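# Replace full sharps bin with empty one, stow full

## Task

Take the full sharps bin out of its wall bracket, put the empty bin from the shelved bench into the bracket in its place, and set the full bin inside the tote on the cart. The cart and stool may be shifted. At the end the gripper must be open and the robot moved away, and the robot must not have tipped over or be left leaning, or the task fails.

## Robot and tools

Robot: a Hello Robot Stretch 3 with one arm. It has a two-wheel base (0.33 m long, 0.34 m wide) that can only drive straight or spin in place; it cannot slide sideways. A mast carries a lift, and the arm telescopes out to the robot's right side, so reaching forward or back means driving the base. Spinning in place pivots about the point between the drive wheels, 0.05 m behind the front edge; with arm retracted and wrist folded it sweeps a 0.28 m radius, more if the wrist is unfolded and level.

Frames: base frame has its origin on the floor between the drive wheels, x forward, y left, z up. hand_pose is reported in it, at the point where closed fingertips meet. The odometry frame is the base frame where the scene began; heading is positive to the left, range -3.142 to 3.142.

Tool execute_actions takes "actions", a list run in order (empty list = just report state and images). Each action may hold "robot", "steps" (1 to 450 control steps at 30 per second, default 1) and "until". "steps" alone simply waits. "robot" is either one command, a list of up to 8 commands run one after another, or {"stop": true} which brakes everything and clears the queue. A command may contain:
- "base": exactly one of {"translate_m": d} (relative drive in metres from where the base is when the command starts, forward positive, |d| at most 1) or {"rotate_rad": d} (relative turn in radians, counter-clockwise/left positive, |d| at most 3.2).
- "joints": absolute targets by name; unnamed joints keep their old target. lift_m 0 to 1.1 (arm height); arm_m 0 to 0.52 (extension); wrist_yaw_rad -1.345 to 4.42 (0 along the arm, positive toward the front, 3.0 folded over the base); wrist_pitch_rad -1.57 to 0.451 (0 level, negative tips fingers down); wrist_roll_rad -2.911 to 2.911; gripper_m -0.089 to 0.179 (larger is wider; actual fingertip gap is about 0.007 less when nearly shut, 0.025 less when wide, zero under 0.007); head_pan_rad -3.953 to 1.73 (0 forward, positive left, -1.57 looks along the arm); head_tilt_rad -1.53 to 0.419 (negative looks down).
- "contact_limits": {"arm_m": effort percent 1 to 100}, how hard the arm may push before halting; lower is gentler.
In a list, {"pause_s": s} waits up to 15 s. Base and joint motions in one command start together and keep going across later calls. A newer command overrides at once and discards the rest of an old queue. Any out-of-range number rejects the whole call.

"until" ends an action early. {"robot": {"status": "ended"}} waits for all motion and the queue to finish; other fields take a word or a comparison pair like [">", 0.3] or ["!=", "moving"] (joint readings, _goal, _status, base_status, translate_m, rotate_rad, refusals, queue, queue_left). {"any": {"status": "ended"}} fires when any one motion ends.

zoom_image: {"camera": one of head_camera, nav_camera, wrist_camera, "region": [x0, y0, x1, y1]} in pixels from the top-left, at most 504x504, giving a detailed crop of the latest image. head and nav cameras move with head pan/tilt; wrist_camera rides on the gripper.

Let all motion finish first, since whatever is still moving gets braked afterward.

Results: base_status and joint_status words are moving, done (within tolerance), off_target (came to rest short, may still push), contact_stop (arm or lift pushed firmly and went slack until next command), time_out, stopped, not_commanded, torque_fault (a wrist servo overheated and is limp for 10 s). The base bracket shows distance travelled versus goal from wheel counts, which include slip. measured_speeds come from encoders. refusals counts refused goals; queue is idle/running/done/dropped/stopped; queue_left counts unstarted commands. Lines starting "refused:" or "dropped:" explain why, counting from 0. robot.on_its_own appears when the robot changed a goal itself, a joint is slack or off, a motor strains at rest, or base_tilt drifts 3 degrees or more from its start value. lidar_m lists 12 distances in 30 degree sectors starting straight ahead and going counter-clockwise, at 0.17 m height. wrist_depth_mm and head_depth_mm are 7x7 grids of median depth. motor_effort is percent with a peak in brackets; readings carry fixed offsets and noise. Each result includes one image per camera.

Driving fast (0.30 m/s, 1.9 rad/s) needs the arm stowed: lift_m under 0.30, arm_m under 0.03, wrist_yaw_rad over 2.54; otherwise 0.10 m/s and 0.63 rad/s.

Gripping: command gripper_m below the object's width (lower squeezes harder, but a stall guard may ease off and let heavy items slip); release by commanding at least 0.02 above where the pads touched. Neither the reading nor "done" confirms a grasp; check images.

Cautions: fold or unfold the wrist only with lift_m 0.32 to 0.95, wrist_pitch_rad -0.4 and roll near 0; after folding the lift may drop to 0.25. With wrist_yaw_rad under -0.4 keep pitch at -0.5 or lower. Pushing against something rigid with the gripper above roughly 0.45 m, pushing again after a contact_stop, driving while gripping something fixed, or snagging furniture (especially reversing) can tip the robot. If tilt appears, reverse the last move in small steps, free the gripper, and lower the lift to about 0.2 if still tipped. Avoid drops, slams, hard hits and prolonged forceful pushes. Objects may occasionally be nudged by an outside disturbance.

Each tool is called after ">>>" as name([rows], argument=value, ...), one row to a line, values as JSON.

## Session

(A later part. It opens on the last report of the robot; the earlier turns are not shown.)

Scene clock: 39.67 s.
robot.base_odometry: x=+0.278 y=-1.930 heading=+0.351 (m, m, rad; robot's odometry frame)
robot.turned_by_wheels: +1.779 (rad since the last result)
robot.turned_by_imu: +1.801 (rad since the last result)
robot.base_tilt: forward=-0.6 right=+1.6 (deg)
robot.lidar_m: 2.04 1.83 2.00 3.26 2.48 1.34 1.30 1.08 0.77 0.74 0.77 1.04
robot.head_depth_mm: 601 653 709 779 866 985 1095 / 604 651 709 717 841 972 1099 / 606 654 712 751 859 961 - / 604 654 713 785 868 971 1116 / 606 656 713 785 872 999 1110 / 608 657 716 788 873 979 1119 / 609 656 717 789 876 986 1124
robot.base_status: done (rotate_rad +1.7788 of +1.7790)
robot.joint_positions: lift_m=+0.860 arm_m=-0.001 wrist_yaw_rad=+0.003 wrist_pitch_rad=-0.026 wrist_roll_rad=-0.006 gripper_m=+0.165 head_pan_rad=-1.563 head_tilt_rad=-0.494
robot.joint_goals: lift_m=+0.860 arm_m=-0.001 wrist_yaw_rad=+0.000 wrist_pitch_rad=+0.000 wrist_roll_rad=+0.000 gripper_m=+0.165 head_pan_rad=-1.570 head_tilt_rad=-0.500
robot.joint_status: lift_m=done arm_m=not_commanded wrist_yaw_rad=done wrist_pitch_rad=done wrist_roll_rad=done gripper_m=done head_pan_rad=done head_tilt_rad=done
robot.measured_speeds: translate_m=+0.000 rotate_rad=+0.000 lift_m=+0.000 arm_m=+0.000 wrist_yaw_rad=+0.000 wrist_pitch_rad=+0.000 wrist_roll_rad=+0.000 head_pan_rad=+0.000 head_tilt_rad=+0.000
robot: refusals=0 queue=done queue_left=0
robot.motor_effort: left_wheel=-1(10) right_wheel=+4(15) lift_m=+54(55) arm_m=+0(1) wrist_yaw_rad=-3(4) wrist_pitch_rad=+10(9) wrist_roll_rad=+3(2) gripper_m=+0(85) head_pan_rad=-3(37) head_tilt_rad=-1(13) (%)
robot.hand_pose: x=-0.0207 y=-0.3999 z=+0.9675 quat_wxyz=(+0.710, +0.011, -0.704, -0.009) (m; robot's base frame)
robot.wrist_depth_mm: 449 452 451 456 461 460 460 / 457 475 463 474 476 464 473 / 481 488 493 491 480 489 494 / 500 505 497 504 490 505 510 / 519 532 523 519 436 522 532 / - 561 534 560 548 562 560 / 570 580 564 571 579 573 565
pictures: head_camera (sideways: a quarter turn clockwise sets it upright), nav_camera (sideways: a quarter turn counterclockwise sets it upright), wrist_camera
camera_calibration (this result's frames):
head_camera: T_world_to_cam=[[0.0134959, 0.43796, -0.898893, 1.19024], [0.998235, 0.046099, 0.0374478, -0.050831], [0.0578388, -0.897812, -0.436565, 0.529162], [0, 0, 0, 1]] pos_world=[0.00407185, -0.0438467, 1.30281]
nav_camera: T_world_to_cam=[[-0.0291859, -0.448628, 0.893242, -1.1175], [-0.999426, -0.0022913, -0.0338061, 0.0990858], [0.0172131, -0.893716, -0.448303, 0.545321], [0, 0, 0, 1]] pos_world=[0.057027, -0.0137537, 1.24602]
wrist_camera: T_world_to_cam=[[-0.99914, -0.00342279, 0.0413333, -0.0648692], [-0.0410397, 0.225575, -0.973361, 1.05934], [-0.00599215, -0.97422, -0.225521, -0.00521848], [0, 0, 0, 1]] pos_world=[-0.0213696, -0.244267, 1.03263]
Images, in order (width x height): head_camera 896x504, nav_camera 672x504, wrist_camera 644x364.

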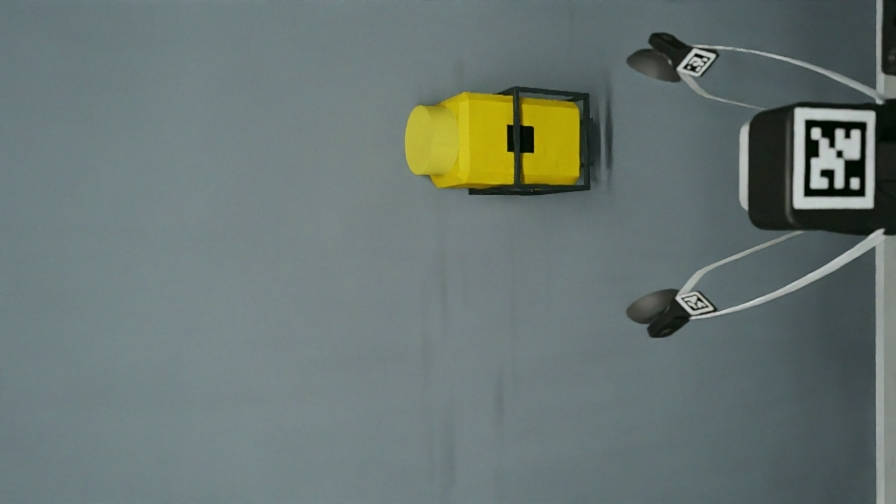

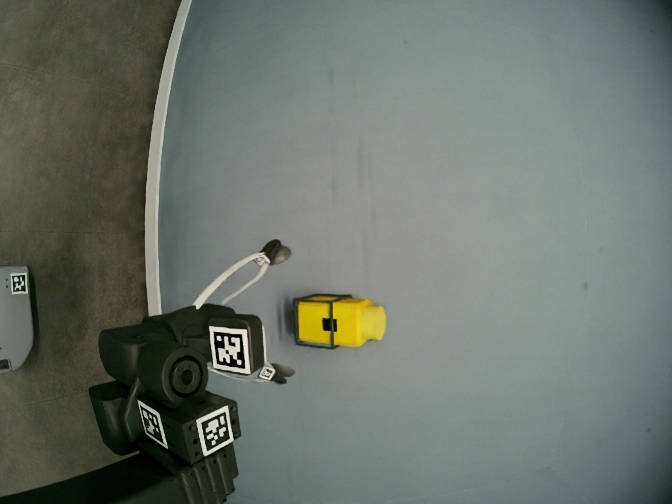

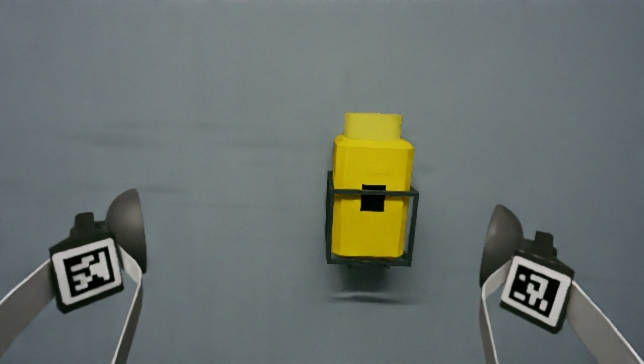

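>>> execute_actions([
  {"robot":{"base":{"translate_m":-0.062},"joints":{"arm_m":0.14,"wrist_pitch_rad":0.03}},"steps":200,"until":{"robot":{"status":"ended"}}},
])

Scene clock: 42.83 s.
robot.base_odometry: x=+0.220 y=-1.951 heading=+0.351 (m, m, rad; robot's odometry frame)
robot.turned_by_wheels: +0.000 (rad since the last result)
robot.turned_by_imu: -0.001 (rad since the last result)
robot.base_tilt: forward=-0.6 right=+1.5 (deg)
robot.lidar_m: 2.10 1.88 2.08 3.26 2.39 1.28 1.23 1.08 0.78 0.74 0.77 1.04
robot.head_depth_mm: 600 651 711 782 854 - - / 604 654 712 785 856 - - / 607 655 710 700 720 - 1161 / 605 656 713 764 869 983 1113 / 607 656 716 786 871 982 1118 / 609 659 718 789 872 983 1119 / 610 659 718 791 878 985 1122
robot.base_status: done (translate_m -0.0620 of -0.0620)
robot.joint_positions: lift_m=+0.860 arm_m=+0.140 wrist_yaw_rad=+0.002 wrist_pitch_rad=+0.005 wrist_roll_rad=-0.006 gripper_m=+0.165 head_pan_rad=-1.563 head_tilt_rad=-0.494
robot.joint_goals: lift_m=+0.860 arm_m=+0.140 wrist_yaw_rad=+0.000 wrist_pitch_rad=+0.030 wrist_roll_rad=+0.000 gripper_m=+0.165 head_pan_rad=-1.570 head_tilt_rad=-0.500
robot.joint_status: lift_m=done arm_m=done wrist_yaw_rad=done wrist_pitch_rad=done wrist_roll_rad=done gripper_m=done head_pan_rad=done head_tilt_rad=done
robot.measured_speeds: translate_m=+0.000 rotate_rad=+0.000 lift_m=+0.000 arm_m=+0.000 wrist_yaw_rad=+0.000 wrist_pitch_rad=+0.000 wrist_roll_rad=+0.000 head_pan_rad=+0.000 head_tilt_rad=+0.000
robot: refusals=0 queue=done queue_left=0
robot.motor_effort: left_wheel=-1(5) right_wheel=+4(6) lift_m=+55(55) arm_m=+2(3) wrist_yaw_rad=-2(3) wrist_pitch_rad=+9(10) wrist_roll_rad=+3(3) gripper_m=+0(1) head_pan_rad=-3(2) head_tilt_rad=-2(2) (%)
robot.hand_pose: x=-0.0210 y=-0.5411 z=+0.9754 quat_wxyz=(+0.710, -0.001, -0.705, +0.002) (m; robot's base frame)
robot.wrist_depth_mm: 328 333 328 332 329 337 335 / 338 341 343 346 343 342 348 / 348 351 354 349 354 354 356 / 359 363 358 268 371 370 372 / 378 374 376 270 378 382 382 / - 383 389 281 391 394 389 / 406 402 407 290 408 409 408
pictures: head_camera (sideways: a quarter turn clockwise sets it upright), nav_camera (sideways: a quarter turn counterclockwise sets it upright), wrist_camera
camera_calibration (this result's frames):
head_camera: T_world_to_cam=[[0.0135076, 0.43796, -0.898893, 1.19024], [0.998236, 0.0460722, 0.0374478, -0.050831], [0.0578147, -0.897813, -0.436565, 0.529162], [0, 0, 0, 1]] pos_world=[0.00407067, -0.0438467, 1.30281]
nav_camera: T_world_to_cam=[[-0.0291979, -0.448627, 0.893242, -1.1175], [-0.999426, -0.00226449, -0.0338061, 0.0990858], [0.0171891, -0.893716, -0.448304, 0.545321], [0, 0, 0, 1]] pos_world=[0.0570266, -0.013755, 1.24602]
wrist_camera: T_world_to_cam=[[-0.999146, -0.00102798, 0.0412945, -0.0646299], [-0.0407001, 0.195274, -0.979904, 1.08891], [-0.00705643, -0.980748, -0.195149, -0.174109], [0, 0, 0, 1]] pos_world=[-0.0214848, -0.383459, 1.03571]
Images, in order (width x height): head_camera 896x504, nav_camera 672x504, wrist_camera 644x364.

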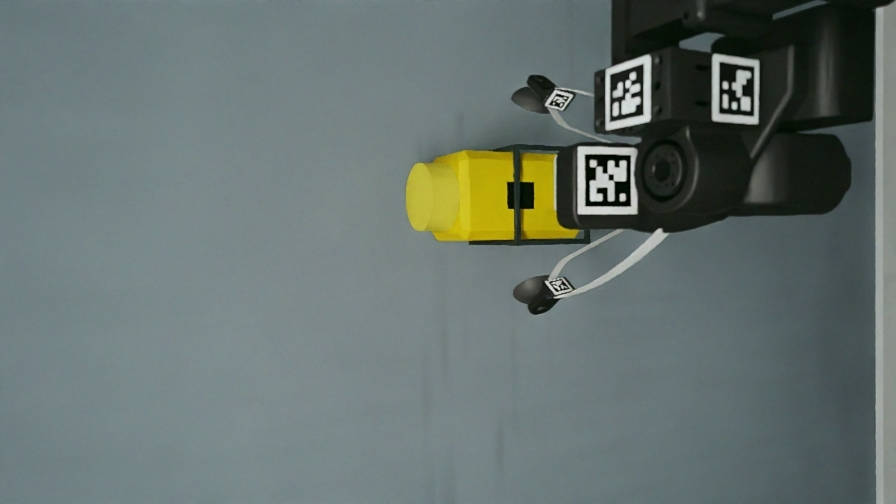

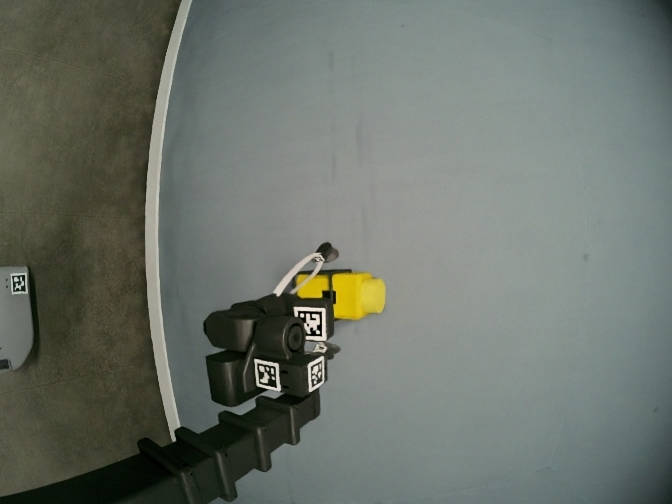

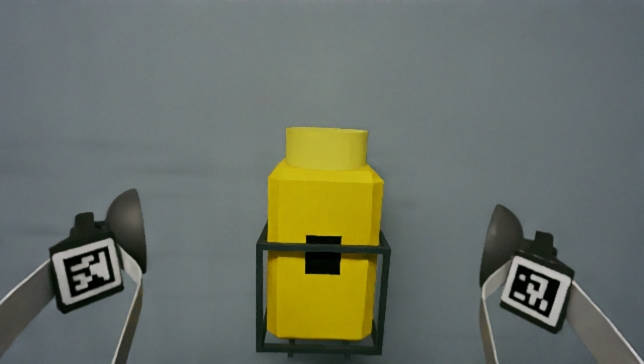

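>>> execute_actions([
  {"robot":[{"base":{"translate_m":-0.007},"joints":{"lift_m":0.845}},{"joints":{"arm_m":0.23}}],"steps":200,"until":{"robot":{"status":"ended"}}},
])

Scene clock: 47.40 s.
robot.base_odometry: x=+0.213 y=-1.954 heading=+0.351 (m, m, rad; robot's odometry frame)
robot.turned_by_wheels: +0.000 (rad since the last result)
robot.turned_by_imu: -0.001 (rad since the last result)
robot.base_tilt: forward=-0.6 right=+1.6 (deg)
robot.lidar_m: 2.10 1.89 2.09 3.26 2.38 1.27 1.23 1.08 0.78 0.74 0.77 1.04
robot.head_depth_mm: 604 653 712 781 838 - 1123 / 605 654 712 780 - 1017 1105 / 604 654 714 714 - 1014 1116 / 605 656 716 762 865 982 1113 / 607 657 716 786 875 977 1115 / 607 658 719 789 878 986 1117 / 608 660 719 788 879 988 1123
robot.base_status: done (translate_m -0.0070 of -0.0070)
robot.joint_positions: lift_m=+0.845 arm_m=+0.230 wrist_yaw_rad=+0.002 wrist_pitch_rad=+0.005 wrist_roll_rad=-0.006 gripper_m=+0.165 head_pan_rad=-1.563 head_tilt_rad=-0.494
robot.joint_goals: lift_m=+0.845 arm_m=+0.230 wrist_yaw_rad=+0.000 wrist_pitch_rad=+0.030 wrist_roll_rad=+0.000 gripper_m=+0.165 head_pan_rad=-1.570 head_tilt_rad=-0.500
robot.joint_status: lift_m=done arm_m=done wrist_yaw_rad=done wrist_pitch_rad=done wrist_roll_rad=done gripper_m=done head_pan_rad=done head_tilt_rad=done
robot.measured_speeds: translate_m=+0.000 rotate_rad=+0.000 lift_m=+0.000 arm_m=+0.000 wrist_yaw_rad=+0.000 wrist_pitch_rad=+0.000 wrist_roll_rad=+0.000 head_pan_rad=+0.000 head_tilt_rad=+0.000
robot: refusals=0 queue=done queue_left=0
robot.motor_effort: left_wheel=-1(5) right_wheel=+4(7) lift_m=+25(57) arm_m=+3(5) wrist_yaw_rad=-2(2) wrist_pitch_rad=+9(9) wrist_roll_rad=+3(3) gripper_m=+0(0) head_pan_rad=-3(3) head_tilt_rad=-2(1) (%)
robot.hand_pose: x=-0.0210 y=-0.6311 z=+0.9614 quat_wxyz=(+0.710, -0.001, -0.705, +0.002) (m; robot's base frame)
robot.wrist_depth_mm: 250 249 250 252 251 254 251 / 256 256 257 258 259 259 258 / 265 263 264 179 265 271 270 / 271 271 271 176 277 279 280 / 281 283 188 178 282 287 288 / - 292 187 183 294 298 299 / 305 305 194 192 305 311 313
pictures: head_camera (sideways: a quarter turn clockwise sets it upright), nav_camera (sideways: a quarter turn counterclockwise sets it upright), wrist_camera
camera_calibration (this result's frames):
head_camera: T_world_to_cam=[[0.013508, 0.43796, -0.898893, 1.19024], [0.998236, 0.0460714, 0.0374478, -0.050831], [0.0578139, -0.897813, -0.436565, 0.529162], [0, 0, 0, 1]] pos_world=[0.00407063, -0.0438467, 1.30281]
nav_camera: T_world_to_cam=[[-0.0291983, -0.448627, 0.893242, -1.1175], [-0.999426, -0.00226365, -0.0338061, 0.0990858], [0.0171883, -0.893716, -0.448304, 0.545321], [0, 0, 0, 1]] pos_world=[0.0570266, -0.0137551, 1.24602]
wrist_camera: T_world_to_cam=[[-0.999147, -0.00100476, 0.0412942, -0.0641323], [-0.0406977, 0.194931, -0.979972, 1.09263], [-0.00706488, -0.980816, -0.194806, -0.265487], [0, 0, 0, 1]] pos_world=[-0.0214857, -0.473446, 1.02168]
Images, in order (width x height): head_camera 896x504, nav_camera 672x504, wrist_camera 644x364.

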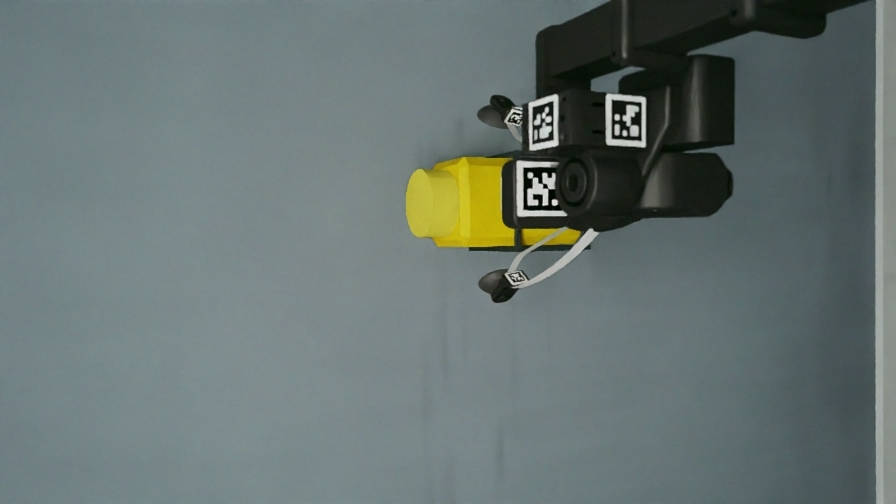

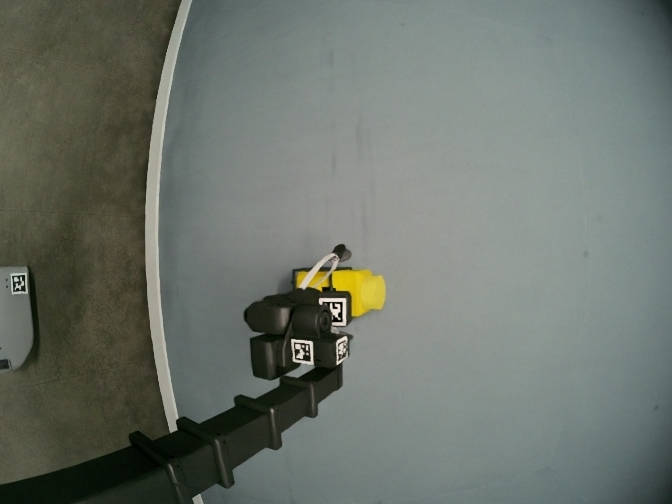

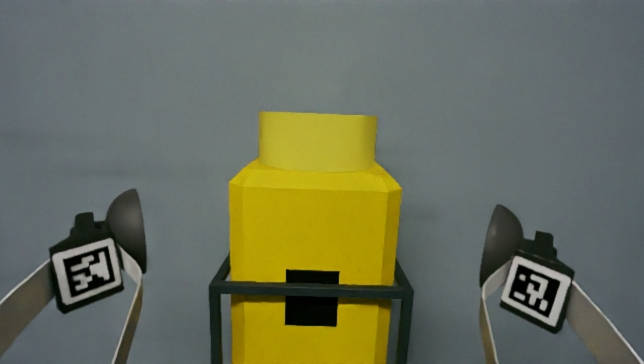

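>>> execute_actions([
  {"robot":[{"joints":{"arm_m":0.292}},{"joints":{"gripper_m":0.11}}],"steps":200,"until":{"robot":{"status":"ended"}}},
])

Scene clock: 50.80 s.
robot.base_odometry: x=+0.213 y=-1.954 heading=+0.351 (m, m, rad; robot's odometry frame)
robot.turned_by_wheels: +0.000 (rad since the last result)
robot.turned_by_imu: -0.001 (rad since the last result)
robot.base_tilt: forward=-0.6 right=+1.6 (deg)
robot.lidar_m: 2.10 1.88 2.09 3.26 2.38 1.27 1.22 1.08 0.77 0.74 0.77 1.04
robot.head_depth_mm: 603 654 710 779 - 973 1127 / 601 652 712 775 - 983 1104 / 606 654 715 723 - 986 1113 / 607 656 713 765 886 980 1116 / 607 659 715 786 872 978 1121 / 609 659 718 791 877 985 1122 / 609 659 718 791 877 988 1129
robot.base_status: done (translate_m -0.0070 of -0.0070)
robot.joint_positions: lift_m=+0.845 arm_m=+0.292 wrist_yaw_rad=+0.002 wrist_pitch_rad=+0.005 wrist_roll_rad=-0.006 gripper_m=+0.110 head_pan_rad=-1.563 head_tilt_rad=-0.494
robot.joint_goals: lift_m=+0.845 arm_m=+0.292 wrist_yaw_rad=+0.000 wrist_pitch_rad=+0.030 wrist_roll_rad=+0.000 gripper_m=+0.110 head_pan_rad=-1.570 head_tilt_rad=-0.500
robot.joint_status: lift_m=done arm_m=done wrist_yaw_rad=done wrist_pitch_rad=done wrist_roll_rad=done gripper_m=done head_pan_rad=done head_tilt_rad=done
robot.measured_speeds: translate_m=+0.000 rotate_rad=+0.000 lift_m=+0.000 arm_m=+0.000 wrist_yaw_rad=+0.000 wrist_pitch_rad=+0.000 wrist_roll_rad=+0.000 head_pan_rad=+0.000 head_tilt_rad=+0.000
robot: refusals=0 queue=done queue_left=0
robot.motor_effort: left_wheel=-1(1) right_wheel=+3(4) lift_m=+25(25) arm_m=+4(3) wrist_yaw_rad=-2(1) wrist_pitch_rad=+9(9) wrist_roll_rad=+3(3) gripper_m=-2(89) head_pan_rad=-2(2) head_tilt_rad=-2(2) (%)
robot.hand_pose: x=-0.0210 y=-0.6931 z=+0.9614 quat_wxyz=(+0.710, -0.001, -0.705, +0.002) (m; robot's base frame)
robot.wrist_depth_mm: 192 194 195 193 196 194 196 / 197 199 201 201 200 201 201 / 204 204 203 117 205 206 208 / 212 210 127 120 210 215 215 / 219 219 115 116 115 221 222 / 226 231 118 118 120 229 229 / - 234 123 123 125 239 240
pictures: head_camera (sideways: a quarter turn clockwise sets it upright), nav_camera (sideways: a quarter turn counterclockwise sets it upright), wrist_camera
camera_calibration (this result's frames):
head_camera: T_world_to_cam=[[0.013508, 0.43796, -0.898893, 1.19024], [0.998236, 0.0460713, 0.0374479, -0.050831], [0.0578138, -0.897813, -0.436565, 0.529162], [0, 0, 0, 1]] pos_world=[0.00407063, -0.0438467, 1.30281]
nav_camera: T_world_to_cam=[[-0.0291983, -0.448627, 0.893242, -1.1175], [-0.999426, -0.00226353, -0.0338061, 0.0990858], [0.0171882, -0.893716, -0.448304, 0.545321], [0, 0, 0, 1]] pos_world=[0.0570266, -0.0137551, 1.24602]
wrist_camera: T_world_to_cam=[[-0.999147, -0.00101251, 0.041294, -0.0641979], [-0.0406991, 0.194929, -0.979973, 1.10471], [-0.00705717, -0.980817, -0.194804, -0.326306], [0, 0, 0, 1]] pos_world=[-0.0214849, -0.535453, 1.02168]
Images, in order (width x height): head_camera 896x504, nav_camera 672x504, wrist_camera 644x364.

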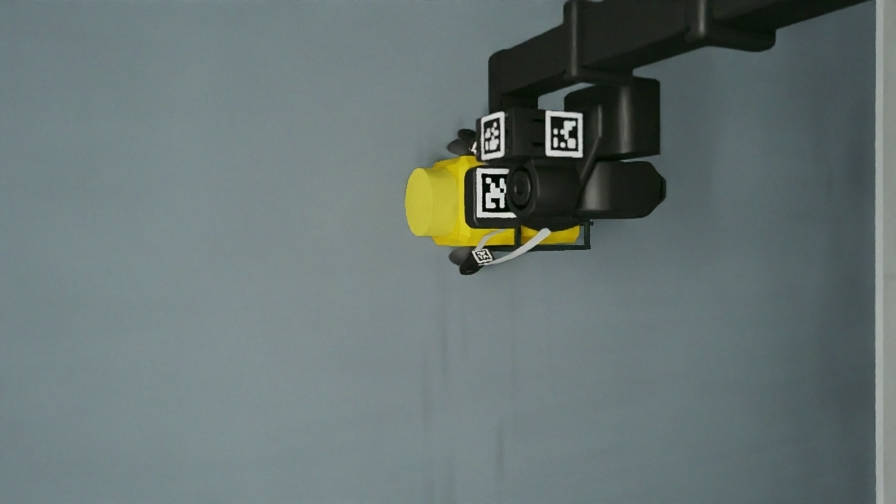

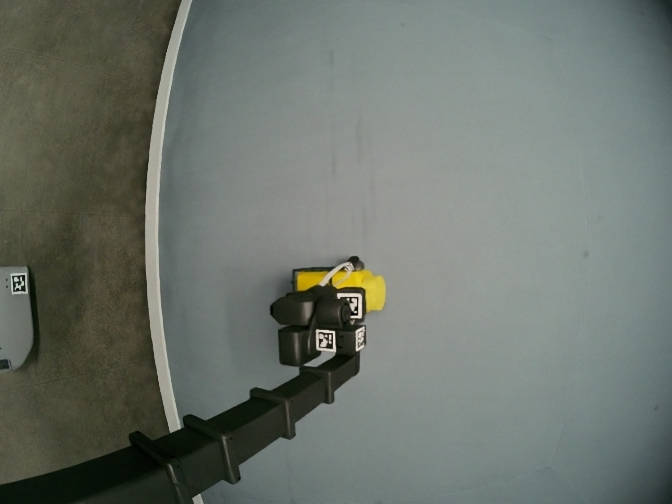

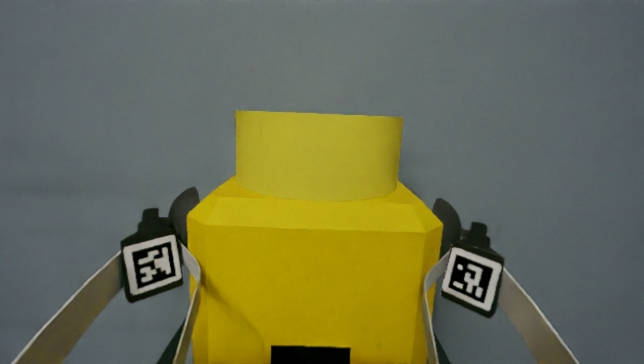

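>>> execute_actions([
  {"robot":[{"joints":{"gripper_m":0.04}}],"steps":100,"until":{"robot":{"status":"ended"}}},
  {"steps":10},
])

Scene clock: 52.57 s.
robot.base_odometry: x=+0.213 y=-1.954 heading=+0.351 (m, m, rad; robot's odometry frame)
robot.turned_by_wheels: +0.000 (rad since the last result)
robot.turned_by_imu: +0.000 (rad since the last result)
robot.base_tilt: forward=-0.6 right=+1.5 (deg)
robot.lidar_m: 2.10 1.88 2.09 3.26 2.38 1.27 1.23 1.07 0.78 0.74 0.77 1.04
robot.head_depth_mm: 603 653 710 781 - 976 1132 / 605 652 713 771 - 986 1106 / 605 655 713 724 - 984 1112 / 607 657 714 766 887 981 1120 / 608 655 713 790 875 980 1125 / 606 657 718 787 877 980 1119 / 609 659 719 789 880 983 1120
robot.base_status: done (translate_m -0.0070 of -0.0070)
robot.joint_positions: lift_m=+0.845 arm_m=+0.292 wrist_yaw_rad=+0.002 wrist_pitch_rad=+0.005 wrist_roll_rad=-0.006 gripper_m=+0.042 head_pan_rad=-1.563 head_tilt_rad=-0.494
robot.joint_goals: lift_m=+0.845 arm_m=+0.292 wrist_yaw_rad=+0.000 wrist_pitch_rad=+0.030 wrist_roll_rad=+0.000 gripper_m=+0.040 head_pan_rad=-1.570 head_tilt_rad=-0.500
robot.joint_status: lift_m=done arm_m=done wrist_yaw_rad=done wrist_pitch_rad=done wrist_roll_rad=done gripper_m=done head_pan_rad=done head_tilt_rad=done
robot.measured_speeds: translate_m=+0.000 rotate_rad=+0.000 lift_m=+0.000 arm_m=+0.000 wrist_yaw_rad=+0.000 wrist_pitch_rad=+0.000 wrist_roll_rad=+0.000 head_pan_rad=+0.000 head_tilt_rad=+0.000
robot: refusals=0 queue=done queue_left=0
robot.motor_effort: left_wheel=-1(0) right_wheel=+3(3) lift_m=+25(25) arm_m=+4(3) wrist_yaw_rad=-2(2) wrist_pitch_rad=+9(9) wrist_roll_rad=+3(3) gripper_m=-32(99) head_pan_rad=-3(3) head_tilt_rad=-1(2) (%)
robot.hand_pose: x=-0.0210 y=-0.6931 z=+0.9614 quat_wxyz=(+0.710, -0.001, -0.705, +0.002) (m; robot's base frame)
robot.wrist_depth_mm: 193 192 193 194 194 194 196 / 199 198 198 200 202 200 204 / 205 205 203 118 205 207 208 / 212 211 129 120 211 216 216 / 218 217 116 116 117 223 223 / 228 231 120 119 120 229 233 / - 235 123 123 125 240 239
pictures: head_camera (sideways: a quarter turn clockwise sets it upright), nav_camera (sideways: a quarter turn counterclockwise sets it upright), wrist_camera
camera_calibration (this result's frames):
head_camera: T_world_to_cam=[[0.013508, 0.43796, -0.898893, 1.19024], [0.998236, 0.0460714, 0.0374478, -0.050831], [0.0578139, -0.897813, -0.436565, 0.529162], [0, 0, 0, 1]] pos_world=[0.00407063, -0.0438467, 1.30281]
nav_camera: T_world_to_cam=[[-0.0291983, -0.448627, 0.893242, -1.1175], [-0.999426, -0.00226366, -0.0338061, 0.0990858], [0.0171883, -0.893716, -0.448304, 0.545321], [0, 0, 0, 1]] pos_world=[0.0570266, -0.0137551, 1.24602]
wrist_camera: T_world_to_cam=[[-0.999146, -0.00118894, 0.0412956, -0.0642764], [-0.0407351, 0.194922, -0.979972, 1.10471], [-0.0068843, -0.980818, -0.194804, -0.326303], [0, 0, 0, 1]] pos_world=[-0.0214674, -0.535453, 1.02168]
Images, in order (width x height): head_camera 896x504, nav_camera 672x504, wrist_camera 644x364.

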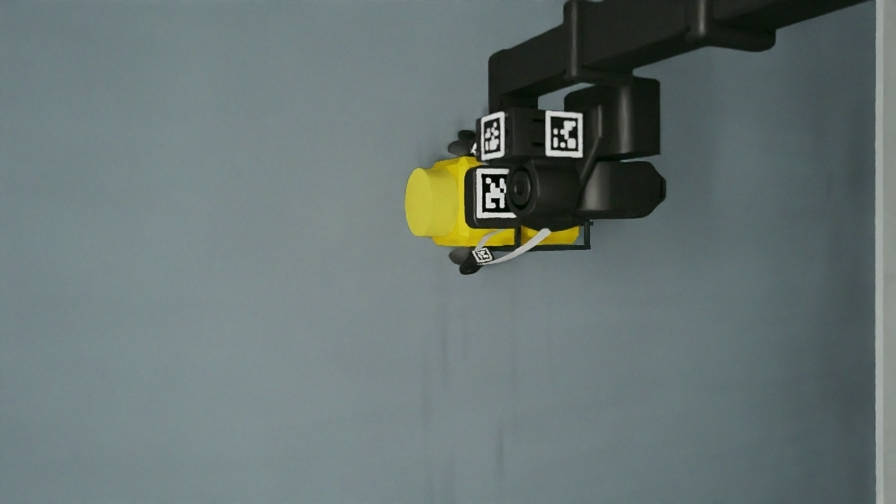

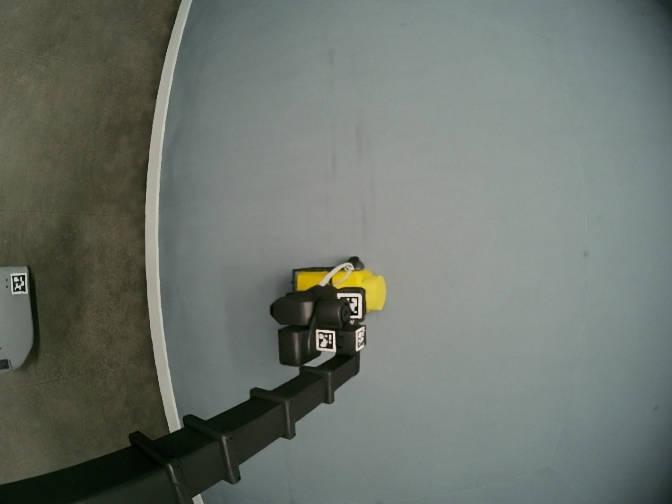

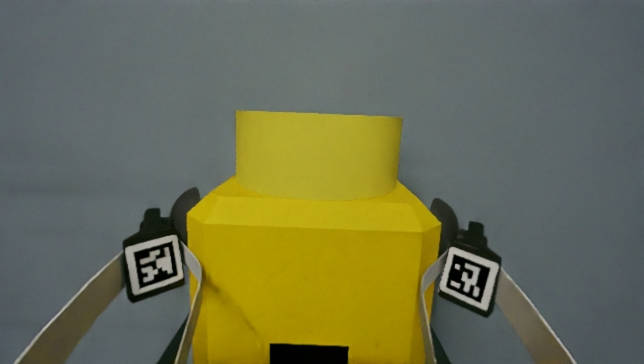

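>>> execute_actions([
  {"robot":[{"joints":{"gripper_m":0.01}},{"joints":{"lift_m":0.865}}],"steps":100,"until":{"robot":{"status":"ended"}}},
  {"steps":10},
])

Scene clock: 54.73 s.
robot.base_odometry: x=+0.213 y=-1.954 heading=+0.351 (m, m, rad; robot's odometry frame)
robot.turned_by_wheels: +0.000 (rad since the last result)
robot.turned_by_imu: +0.000 (rad since the last result)
robot.base_tilt: forward=-0.7 right=+1.6 (deg)
robot.lidar_m: 2.10 1.88 2.09 3.27 2.38 1.27 1.23 1.08 0.78 0.74 0.77 1.04
robot.head_depth_mm: 603 652 709 775 - 992 1109 / 603 652 709 758 - 972 1115 / 604 656 715 741 - 979 1116 / 604 655 714 766 872 977 1113 / 608 656 714 786 874 979 1122 / 607 657 718 789 879 980 1117 / 609 658 721 793 876 987 1127
robot.base_status: done (translate_m -0.0070 of -0.0070)
robot.joint_positions: lift_m=+0.864 arm_m=+0.292 wrist_yaw_rad=+0.002 wrist_pitch_rad=-0.016 wrist_roll_rad=-0.006 gripper_m=+0.017 head_pan_rad=-1.563 head_tilt_rad=-0.494
robot.joint_goals: lift_m=+0.865 arm_m=+0.292 wrist_yaw_rad=+0.000 wrist_pitch_rad=+0.030 wrist_roll_rad=+0.000 gripper_m=+0.014 head_pan_rad=-1.570 head_tilt_rad=-0.500
robot.joint_status: lift_m=done arm_m=done wrist_yaw_rad=done wrist_pitch_rad=done wrist_roll_rad=done gripper_m=done head_pan_rad=done head_tilt_rad=done
robot.measured_speeds: translate_m=+0.000 rotate_rad=+0.000 lift_m=+0.000 arm_m=+0.000 wrist_yaw_rad=+0.000 wrist_pitch_rad=+0.000 wrist_roll_rad=+0.000 head_pan_rad=+0.000 head_tilt_rad=+0.000
robot: refusals=0 queue=done queue_left=0
robot.on_its_own: gripper_m is held at +0.014, not at your +0.010, by its stall guard, which is still easing
robot.motor_effort: left_wheel=-1(0) right_wheel=+3(3) lift_m=+57(60) arm_m=+3(3) wrist_yaw_rad=-2(2) wrist_pitch_rad=+17(17) wrist_roll_rad=+3(3) gripper_m=-43(99) head_pan_rad=-3(2) head_tilt_rad=-2(2) (%)
robot.hand_pose: x=-0.0209 y=-0.6926 z=+0.9750 quat_wxyz=(+0.710, +0.007, -0.705, -0.005) (m; robot's base frame)
robot.wrist_depth_mm: 191 191 191 191 193 192 193 / 195 198 198 199 199 199 200 / 204 204 203 120 206 207 209 / 210 210 131 123 211 214 216 / 220 218 118 117 118 224 224 / 228 231 120 120 121 231 233 / 238 241 124 123 125 241 243
pictures: head_camera (sideways: a quarter turn clockwise sets it upright), nav_camera (sideways: a quarter turn counterclockwise sets it upright), wrist_camera
camera_calibration (this result's frames):
head_camera: T_world_to_cam=[[0.013508, 0.43796, -0.898893, 1.19024], [0.998236, 0.0460713, 0.0374478, -0.050831], [0.0578138, -0.897813, -0.436565, 0.529162], [0, 0, 0, 1]] pos_world=[0.00407063, -0.0438467, 1.30281]
nav_camera: T_world_to_cam=[[-0.0291983, -0.448627, 0.893242, -1.1175], [-0.999426, -0.00226354, -0.0338061, 0.0990858], [0.0171882, -0.893716, -0.448304, 0.545321], [0, 0, 0, 1]] pos_world=[0.0570266, -0.0137551, 1.24602]
wrist_camera: T_world_to_cam=[[-0.999152, -0.00216858, 0.0411219, -0.0653187], [-0.0406227, 0.215506, -0.975657, 1.12799], [-0.00674624, -0.9765, -0.215411, -0.300054], [0, 0, 0, 1]] pos_world=[-0.0214656, -0.536233, 1.03858]
Images, in order (width x height): head_camera 896x504, nav_camera 672x504, wrist_camera 644x364.

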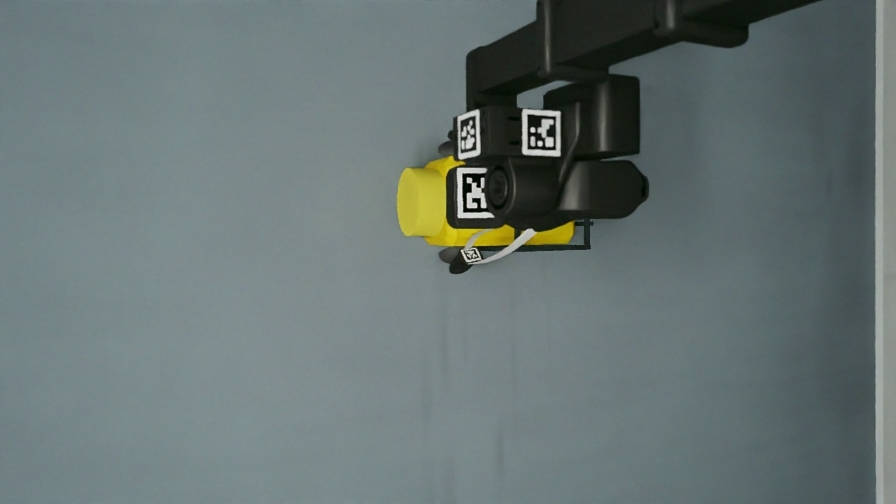

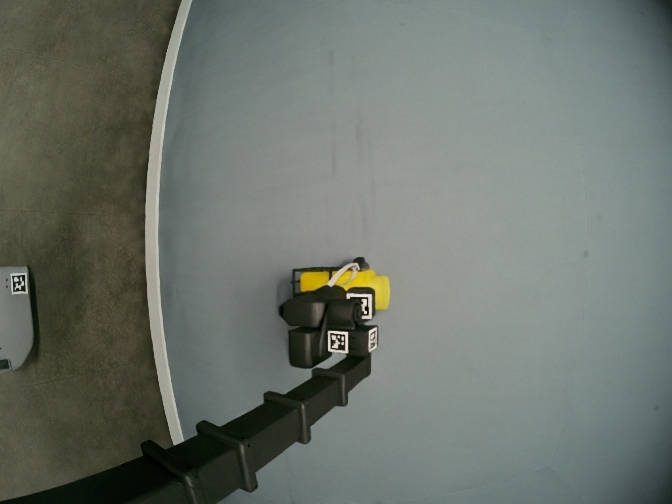

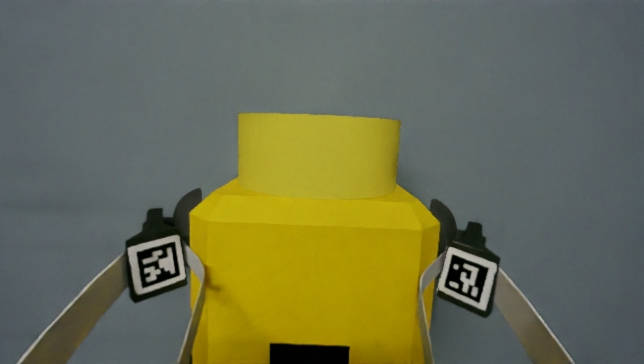

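>>> execute_actions([
  {"robot":[{"joints":{"gripper_m":0.03}},{"joints":{"lift_m":0.99,"wrist_pitch_rad":0.05}}],"steps":150,"until":{"robot":{"status":"ended"}}},
  {"steps":5},
])

Scene clock: 57.90 s.
robot.base_odometry: x=+0.213 y=-1.954 heading=+0.351 (m, m, rad; robot's odometry frame)
robot.turned_by_wheels: +0.000 (rad since the last result)
robot.turned_by_imu: -0.001 (rad since the last result)
robot.base_tilt: forward=-0.6 right=+1.6 (deg)
robot.lidar_m: 2.10 1.89 2.09 3.25 2.38 1.27 1.23 1.08 0.78 0.75 0.77 1.04
robot.head_depth_mm: 603 651 693 795 867 976 1107 / 606 654 693 809 866 976 1105 / 604 655 686 - 867 979 1112 / 605 654 695 784 871 977 1116 / 606 658 714 786 873 979 1124 / 610 658 718 789 878 983 1122 / 609 657 718 790 880 986 1126
robot.base_status: done (translate_m -0.0070 of -0.0070)
robot.joint_positions: lift_m=+0.989 arm_m=+0.292 wrist_yaw_rad=+0.002 wrist_pitch_rad=-0.003 wrist_roll_rad=-0.006 gripper_m=+0.042 head_pan_rad=-1.563 head_tilt_rad=-0.494
robot.joint_goals: lift_m=+0.990 arm_m=+0.292 wrist_yaw_rad=+0.000 wrist_pitch_rad=+0.050 wrist_roll_rad=+0.000 gripper_m=+0.041 head_pan_rad=-1.570 head_tilt_rad=-0.500
robot.joint_status: lift_m=done arm_m=done wrist_yaw_rad=done wrist_pitch_rad=off_target wrist_roll_rad=done gripper_m=done head_pan_rad=done head_tilt_rad=done
robot.measured_speeds: translate_m=+0.000 rotate_rad=+0.000 lift_m=+0.000 arm_m=+0.000 wrist_yaw_rad=+0.000 wrist_pitch_rad=+0.000 wrist_roll_rad=+0.000 head_pan_rad=+0.000 head_tilt_rad=+0.000
robot: refusals=0 queue=dropped queue_left=0
robot.on_its_own: gripper_m is held at +0.041, not at your +0.030, by its stall guard, which is still easing
robot.motor_effort: left_wheel=+0(1) right_wheel=+3(3) lift_m=+57(61) arm_m=+4(4) wrist_yaw_rad=-2(2) wrist_pitch_rad=+19(21) wrist_roll_rad=+3(3) gripper_m=-10(45) head_pan_rad=-2(2) head_tilt_rad=-1(1) (%)
robot.hand_pose: x=-0.0209 y=-0.6929 z=+1.1033 quat_wxyz=(+0.710, +0.002, -0.705, -0.001) (m; robot's base frame)
robot.wrist_depth_mm: 192 193 193 192 194 195 194 / 197 198 197 199 200 202 200 / 203 204 203 121 206 207 209 / 211 211 131 122 211 214 215 / 219 218 118 118 118 220 222 / 227 232 120 120 121 230 230 / - 237 124 123 124 239 240
pictures: head_camera (sideways: a quarter turn clockwise sets it upright), nav_camera (sideways: a quarter turn counterclockwise sets it upright), wrist_camera
camera_calibration (this result's frames):
head_camera: T_world_to_cam=[[0.013508, 0.43796, -0.898893, 1.19024], [0.998236, 0.0460714, 0.0374478, -0.050831], [0.0578139, -0.897813, -0.436565, 0.529162], [0, 0, 0, 1]] pos_world=[0.00407063, -0.0438467, 1.30281]
nav_camera: T_world_to_cam=[[-0.0291983, -0.448627, 0.893242, -1.1175], [-0.999426, -0.00226366, -0.0338061, 0.0990858], [0.0171883, -0.893716, -0.448304, 0.545321], [0, 0, 0, 1]] pos_world=[0.0570266, -0.0137551, 1.24602]
wrist_camera: T_world_to_cam=[[-0.999156, -0.00164562, 0.041043, -0.0701434], [-0.0405223, 0.203006, -0.978339, 1.24751], [-0.006722, -0.979176, -0.202901, -0.288411], [0, 0, 0, 1]] pos_world=[-0.021471, -0.535772, 1.16485]
Images, in order (width x height): head_camera 896x504, nav_camera 672x504, wrist_camera 644x364.

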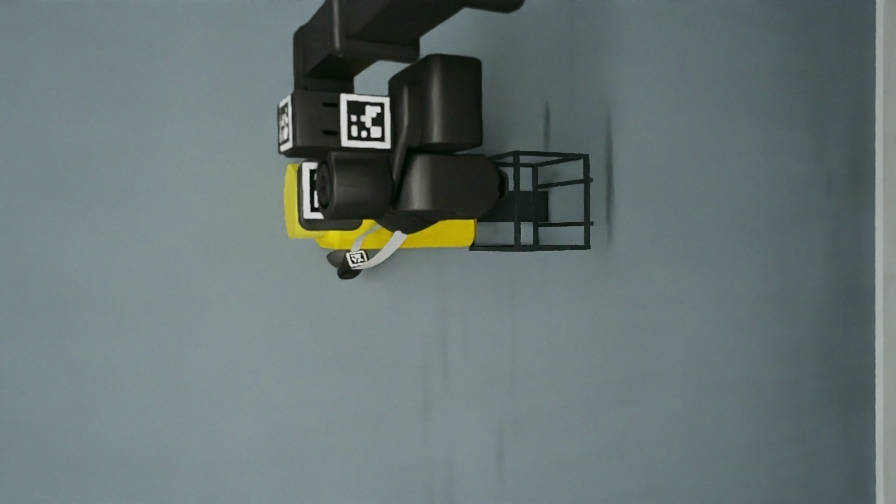

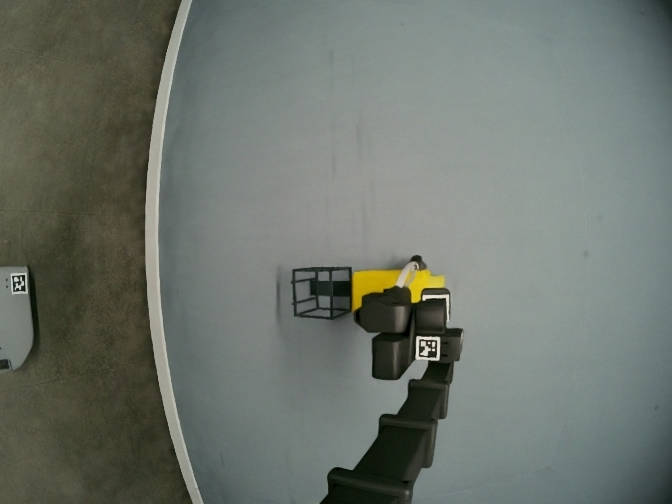

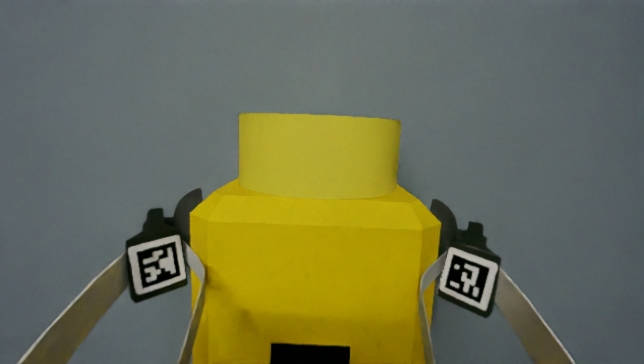

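>>> execute_actions([
  {"robot":{"joints":{"gripper_m":0.045}},"steps":20},
])

Scene clock: 59.10 s.
robot.base_odometry: x=+0.213 y=-1.954 heading=+0.351 (m, m, rad; robot's odometry frame)
robot.turned_by_wheels: +0.000 (rad since the last result)
robot.turned_by_imu: +0.000 (rad since the last result)
robot.base_tilt: forward=-0.6 right=+1.5 (deg)
robot.lidar_m: 2.10 1.88 2.09 3.27 2.38 1.27 1.23 1.07 0.78 0.74 0.77 1.04
robot.head_depth_mm: 603 654 694 792 864 968 1105 / 604 652 696 811 870 976 1104 / 602 655 685 - 868 977 1112 / 607 658 697 788 869 978 1115 / 608 656 714 789 876 983 1121 / 607 656 716 789 877 983 1125 / 609 658 719 790 876 988 1129
robot.base_status: done (translate_m -0.0070 of -0.0070)
robot.joint_positions: lift_m=+0.989 arm_m=+0.292 wrist_yaw_rad=+0.002 wrist_pitch_rad=-0.003 wrist_roll_rad=-0.006 gripper_m=+0.047 head_pan_rad=-1.563 head_tilt_rad=-0.494
robot.joint_goals: lift_m=+0.990 arm_m=+0.292 wrist_yaw_rad=+0.000 wrist_pitch_rad=+0.050 wrist_roll_rad=+0.000 gripper_m=+0.045 head_pan_rad=-1.570 head_tilt_rad=-0.500
robot.joint_status: lift_m=done arm_m=done wrist_yaw_rad=done wrist_pitch_rad=off_target wrist_roll_rad=done gripper_m=done head_pan_rad=done head_tilt_rad=done
robot.measured_speeds: translate_m=+0.000 rotate_rad=+0.000 lift_m=+0.000 arm_m=+0.000 wrist_yaw_rad=+0.000 wrist_pitch_rad=+0.000 wrist_roll_rad=+0.000 head_pan_rad=+0.000 head_tilt_rad=+0.000
robot: refusals=0 queue=done queue_left=0
robot.motor_effort: left_wheel=-1(1) right_wheel=+2(3) lift_m=+58(57) arm_m=+3(3) wrist_yaw_rad=-2(2) wrist_pitch_rad=+19(19) wrist_roll_rad=+3(3) gripper_m=-29(27) head_pan_rad=-3(3) head_tilt_rad=-2(2) (%)
robot.hand_pose: x=-0.0209 y=-0.6929 z=+1.1033 quat_wxyz=(+0.710, +0.002, -0.705, -0.001) (m; robot's base frame)
robot.wrist_depth_mm: 192 191 193 193 193 194 195 / 197 199 198 200 200 200 201 / 204 204 202 121 204 208 208 / 211 212 131 121 211 215 215 / 220 217 118 117 118 221 224 / 229 230 120 120 121 229 230 / 236 235 124 123 125 240 239
pictures: head_camera (sideways: a quarter turn clockwise sets it upright), nav_camera (sideways: a quarter turn counterclockwise sets it upright), wrist_camera
camera_calibration (this result's frames):
head_camera: T_world_to_cam=[[0.0135079, 0.43796, -0.898893, 1.19024], [0.998236, 0.0460715, 0.0374478, -0.050831], [0.057814, -0.897813, -0.436565, 0.529162], [0, 0, 0, 1]] pos_world=[0.00407064, -0.0438467, 1.30281]
nav_camera: T_world_to_cam=[[-0.0291982, -0.448627, 0.893242, -1.1175], [-0.999426, -0.00226378, -0.0338061, 0.0990858], [0.0171885, -0.893716, -0.448304, 0.545321], [0, 0, 0, 1]] pos_world=[0.0570266, -0.0137551, 1.24602]
wrist_camera: T_world_to_cam=[[-0.999156, -0.00164556, 0.0410429, -0.0701433], [-0.0405221, 0.203006, -0.978339, 1.24751], [-0.00672204, -0.979176, -0.202901, -0.288411], [0, 0, 0, 1]] pos_world=[-0.021471, -0.535772, 1.16485]
Images, in order (width x height): head_camera 896x504, nav_camera 672x504, wrist_camera 644x364.

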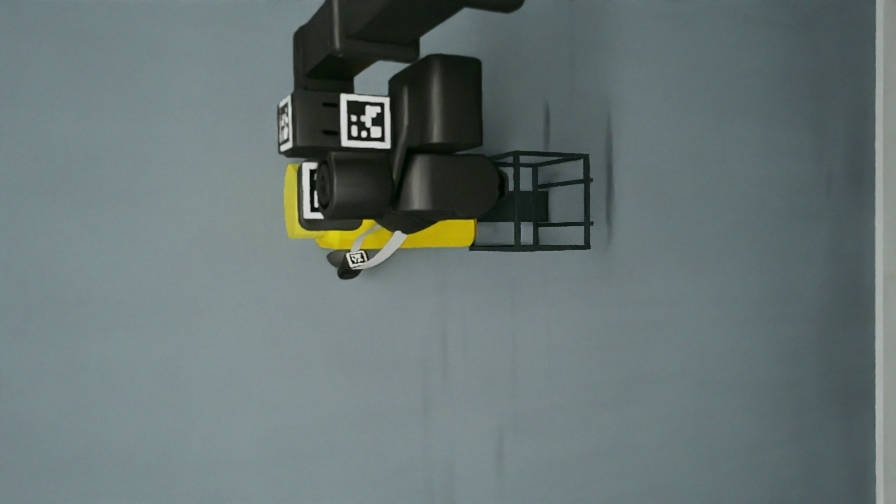

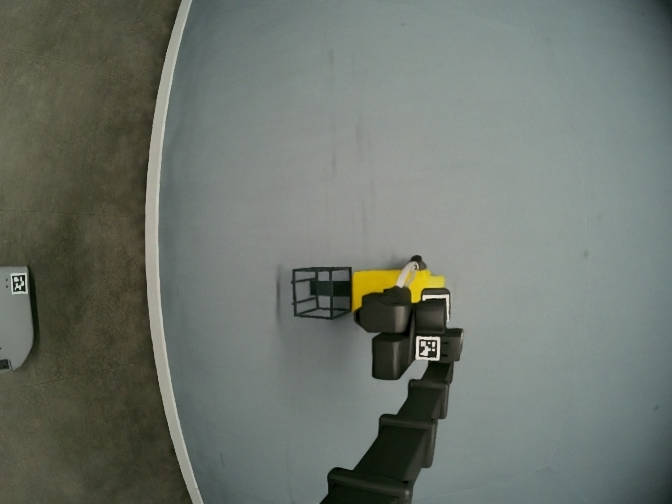

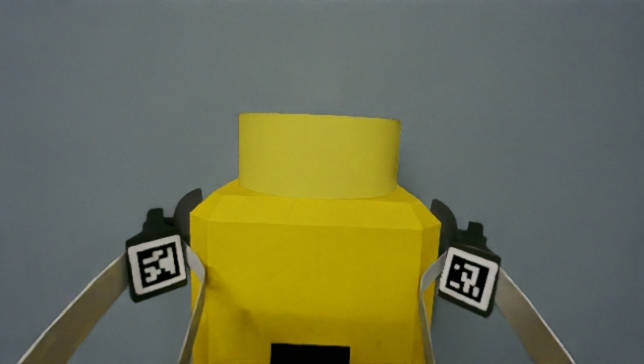

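>>> execute_actions([
  {"robot":[{"joints":{"arm_m":0.0,"wrist_pitch_rad":0.04}},{"base":{"rotate_rad":-0.395}},{"base":{"translate_m":-0.77},"joints":{"head_tilt_rad":-0.75}},{"base":{"rotate_rad":-1.155}}],"steps":450,"until":{"robot":{"status":"ended"}}},
])

Scene clock: 75.13 s.
robot.base_odometry: x=-0.556 y=-1.920 heading=-0.811 (m, m, rad; robot's odometry frame)
robot.turned_by_wheels: -1.163 (rad since the last result)
robot.turned_by_imu: -1.185 (rad since the last result)
robot.base_tilt: forward=-1.9 right=+0.8 (deg)
robot.lidar_m: 1.06 1.33 2.77 2.35 2.78 2.93 1.56 0.56 0.52 0.53 1.14 1.05
robot.head_depth_mm: 775 860 956 - - - 1099 / 803 881 - - - - 1144 / 833 894 347 - - - 1156 / 873 966 362 1289 1535 1364 1172 / 912 1037 1215 1433 1610 1359 1189 / 952 1100 1282 1537 1631 1372 1180 / 1005 1159 1369 1579 1615 1380 1190
robot.base_status: moving (rotate_rad -0.7677 of -1.1550)
robot.joint_positions: lift_m=+0.989 arm_m=+0.000 wrist_yaw_rad=+0.001 wrist_pitch_rad=-0.007 wrist_roll_rad=-0.006 gripper_m=+0.066 head_pan_rad=-1.563 head_tilt_rad=-0.741
robot.joint_goals: lift_m=+0.990 arm_m=+0.000 wrist_yaw_rad=+0.000 wrist_pitch_rad=+0.040 wrist_roll_rad=+0.000 gripper_m=+0.065 head_pan_rad=-1.570 head_tilt_rad=-0.750
robot.joint_status: lift_m=done arm_m=done wrist_yaw_rad=done wrist_pitch_rad=done wrist_roll_rad=done gripper_m=done head_pan_rad=done head_tilt_rad=done
robot.measured_speeds: translate_m=+0.000 rotate_rad=-0.634 lift_m=+0.000 arm_m=+0.000 wrist_yaw_rad=+0.000 wrist_pitch_rad=+0.000 wrist_roll_rad=+0.000 head_pan_rad=+0.000 head_tilt_rad=+0.000
robot: refusals=0 queue=running queue_left=0
robot.on_its_own: gripper_m is held at +0.065, not at your +0.045, by its stall guard, which is not easing now
robot.motor_effort: left_wheel=+6(8) right_wheel=-6(10) lift_m=+57(57) arm_m=-2(2) wrist_yaw_rad=-1(2) wrist_pitch_rad=+17(18) wrist_roll_rad=+3(3) gripper_m=-20(29) head_pan_rad=-3(2) head_tilt_rad=-3(15) (%)
robot.hand_pose: x=-0.0211 y=-0.4013 z=+1.1022 quat_wxyz=(+0.710, +0.003, -0.705, -0.002) (m; robot's base frame)
robot.wrist_depth_mm: 784 881 801 724 623 580 529 / 803 902 813 716 656 586 552 / 820 954 814 121 649 602 556 / 846 - 131 123 666 631 575 / 854 - 118 117 118 632 585 / 837 - 121 120 121 648 594 / 850 - 123 123 124 686 610
pictures: head_camera (sideways: a quarter turn clockwise sets it upright), nav_camera (sideways: a quarter turn counterclockwise sets it upright), wrist_camera
camera_calibration (this result's frames):
head_camera: T_world_to_cam=[[0.0119682, 0.643873, -0.765039, 1.01572], [0.998318, 0.0357063, 0.0456689, -0.0615209], [0.0567217, -0.764299, -0.642363, 0.796921], [0, 0, 0, 1]] pos_world=[0.00405847, -0.0427106, 1.29178]
nav_camera: T_world_to_cam=[[-0.0276723, -0.652844, 0.756987, -0.939857], [-0.999488, 0.00589196, -0.0314558, 0.0960157], [0.0160756, -0.75747, -0.652672, 0.811216], [0, 0, 0, 1]] pos_world=[0.0569178, 0.000326588, 1.24394]
wrist_camera: T_world_to_cam=[[-0.999157, -0.001138, 0.0410461, -0.0695934], [-0.0403918, 0.207088, -0.977488, 1.18797], [-0.00738777, -0.978322, -0.206959, 0.0016935], [0, 0, 0, 1]] pos_world=[-0.0215379, -0.244437, 1.16444]
Images, in order (width x height): head_camera 896x504, nav_camera 672x504, wrist_camera 644x364.

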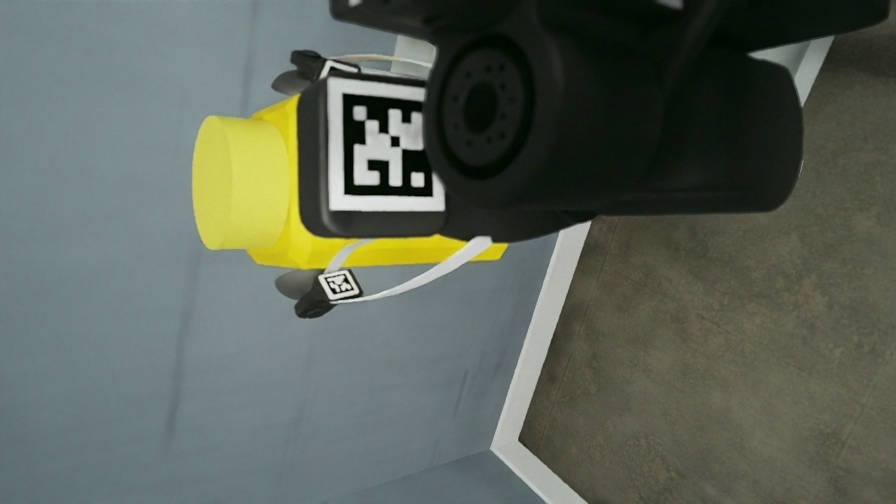

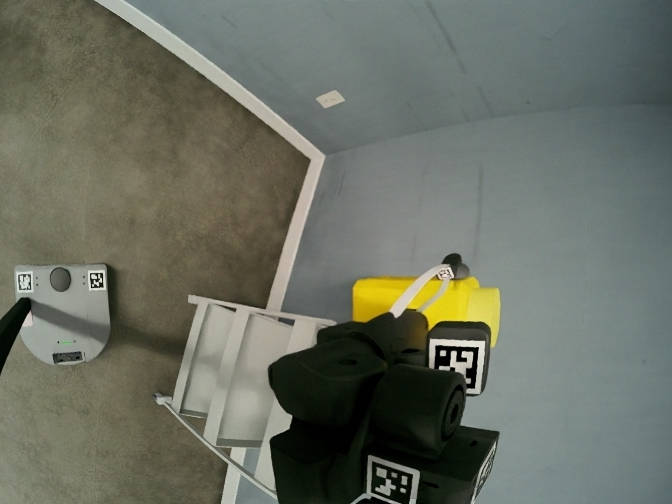

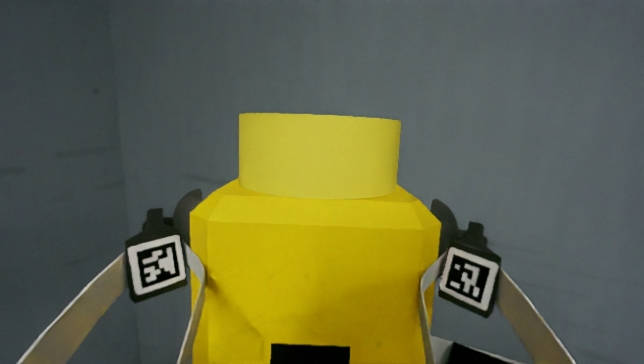

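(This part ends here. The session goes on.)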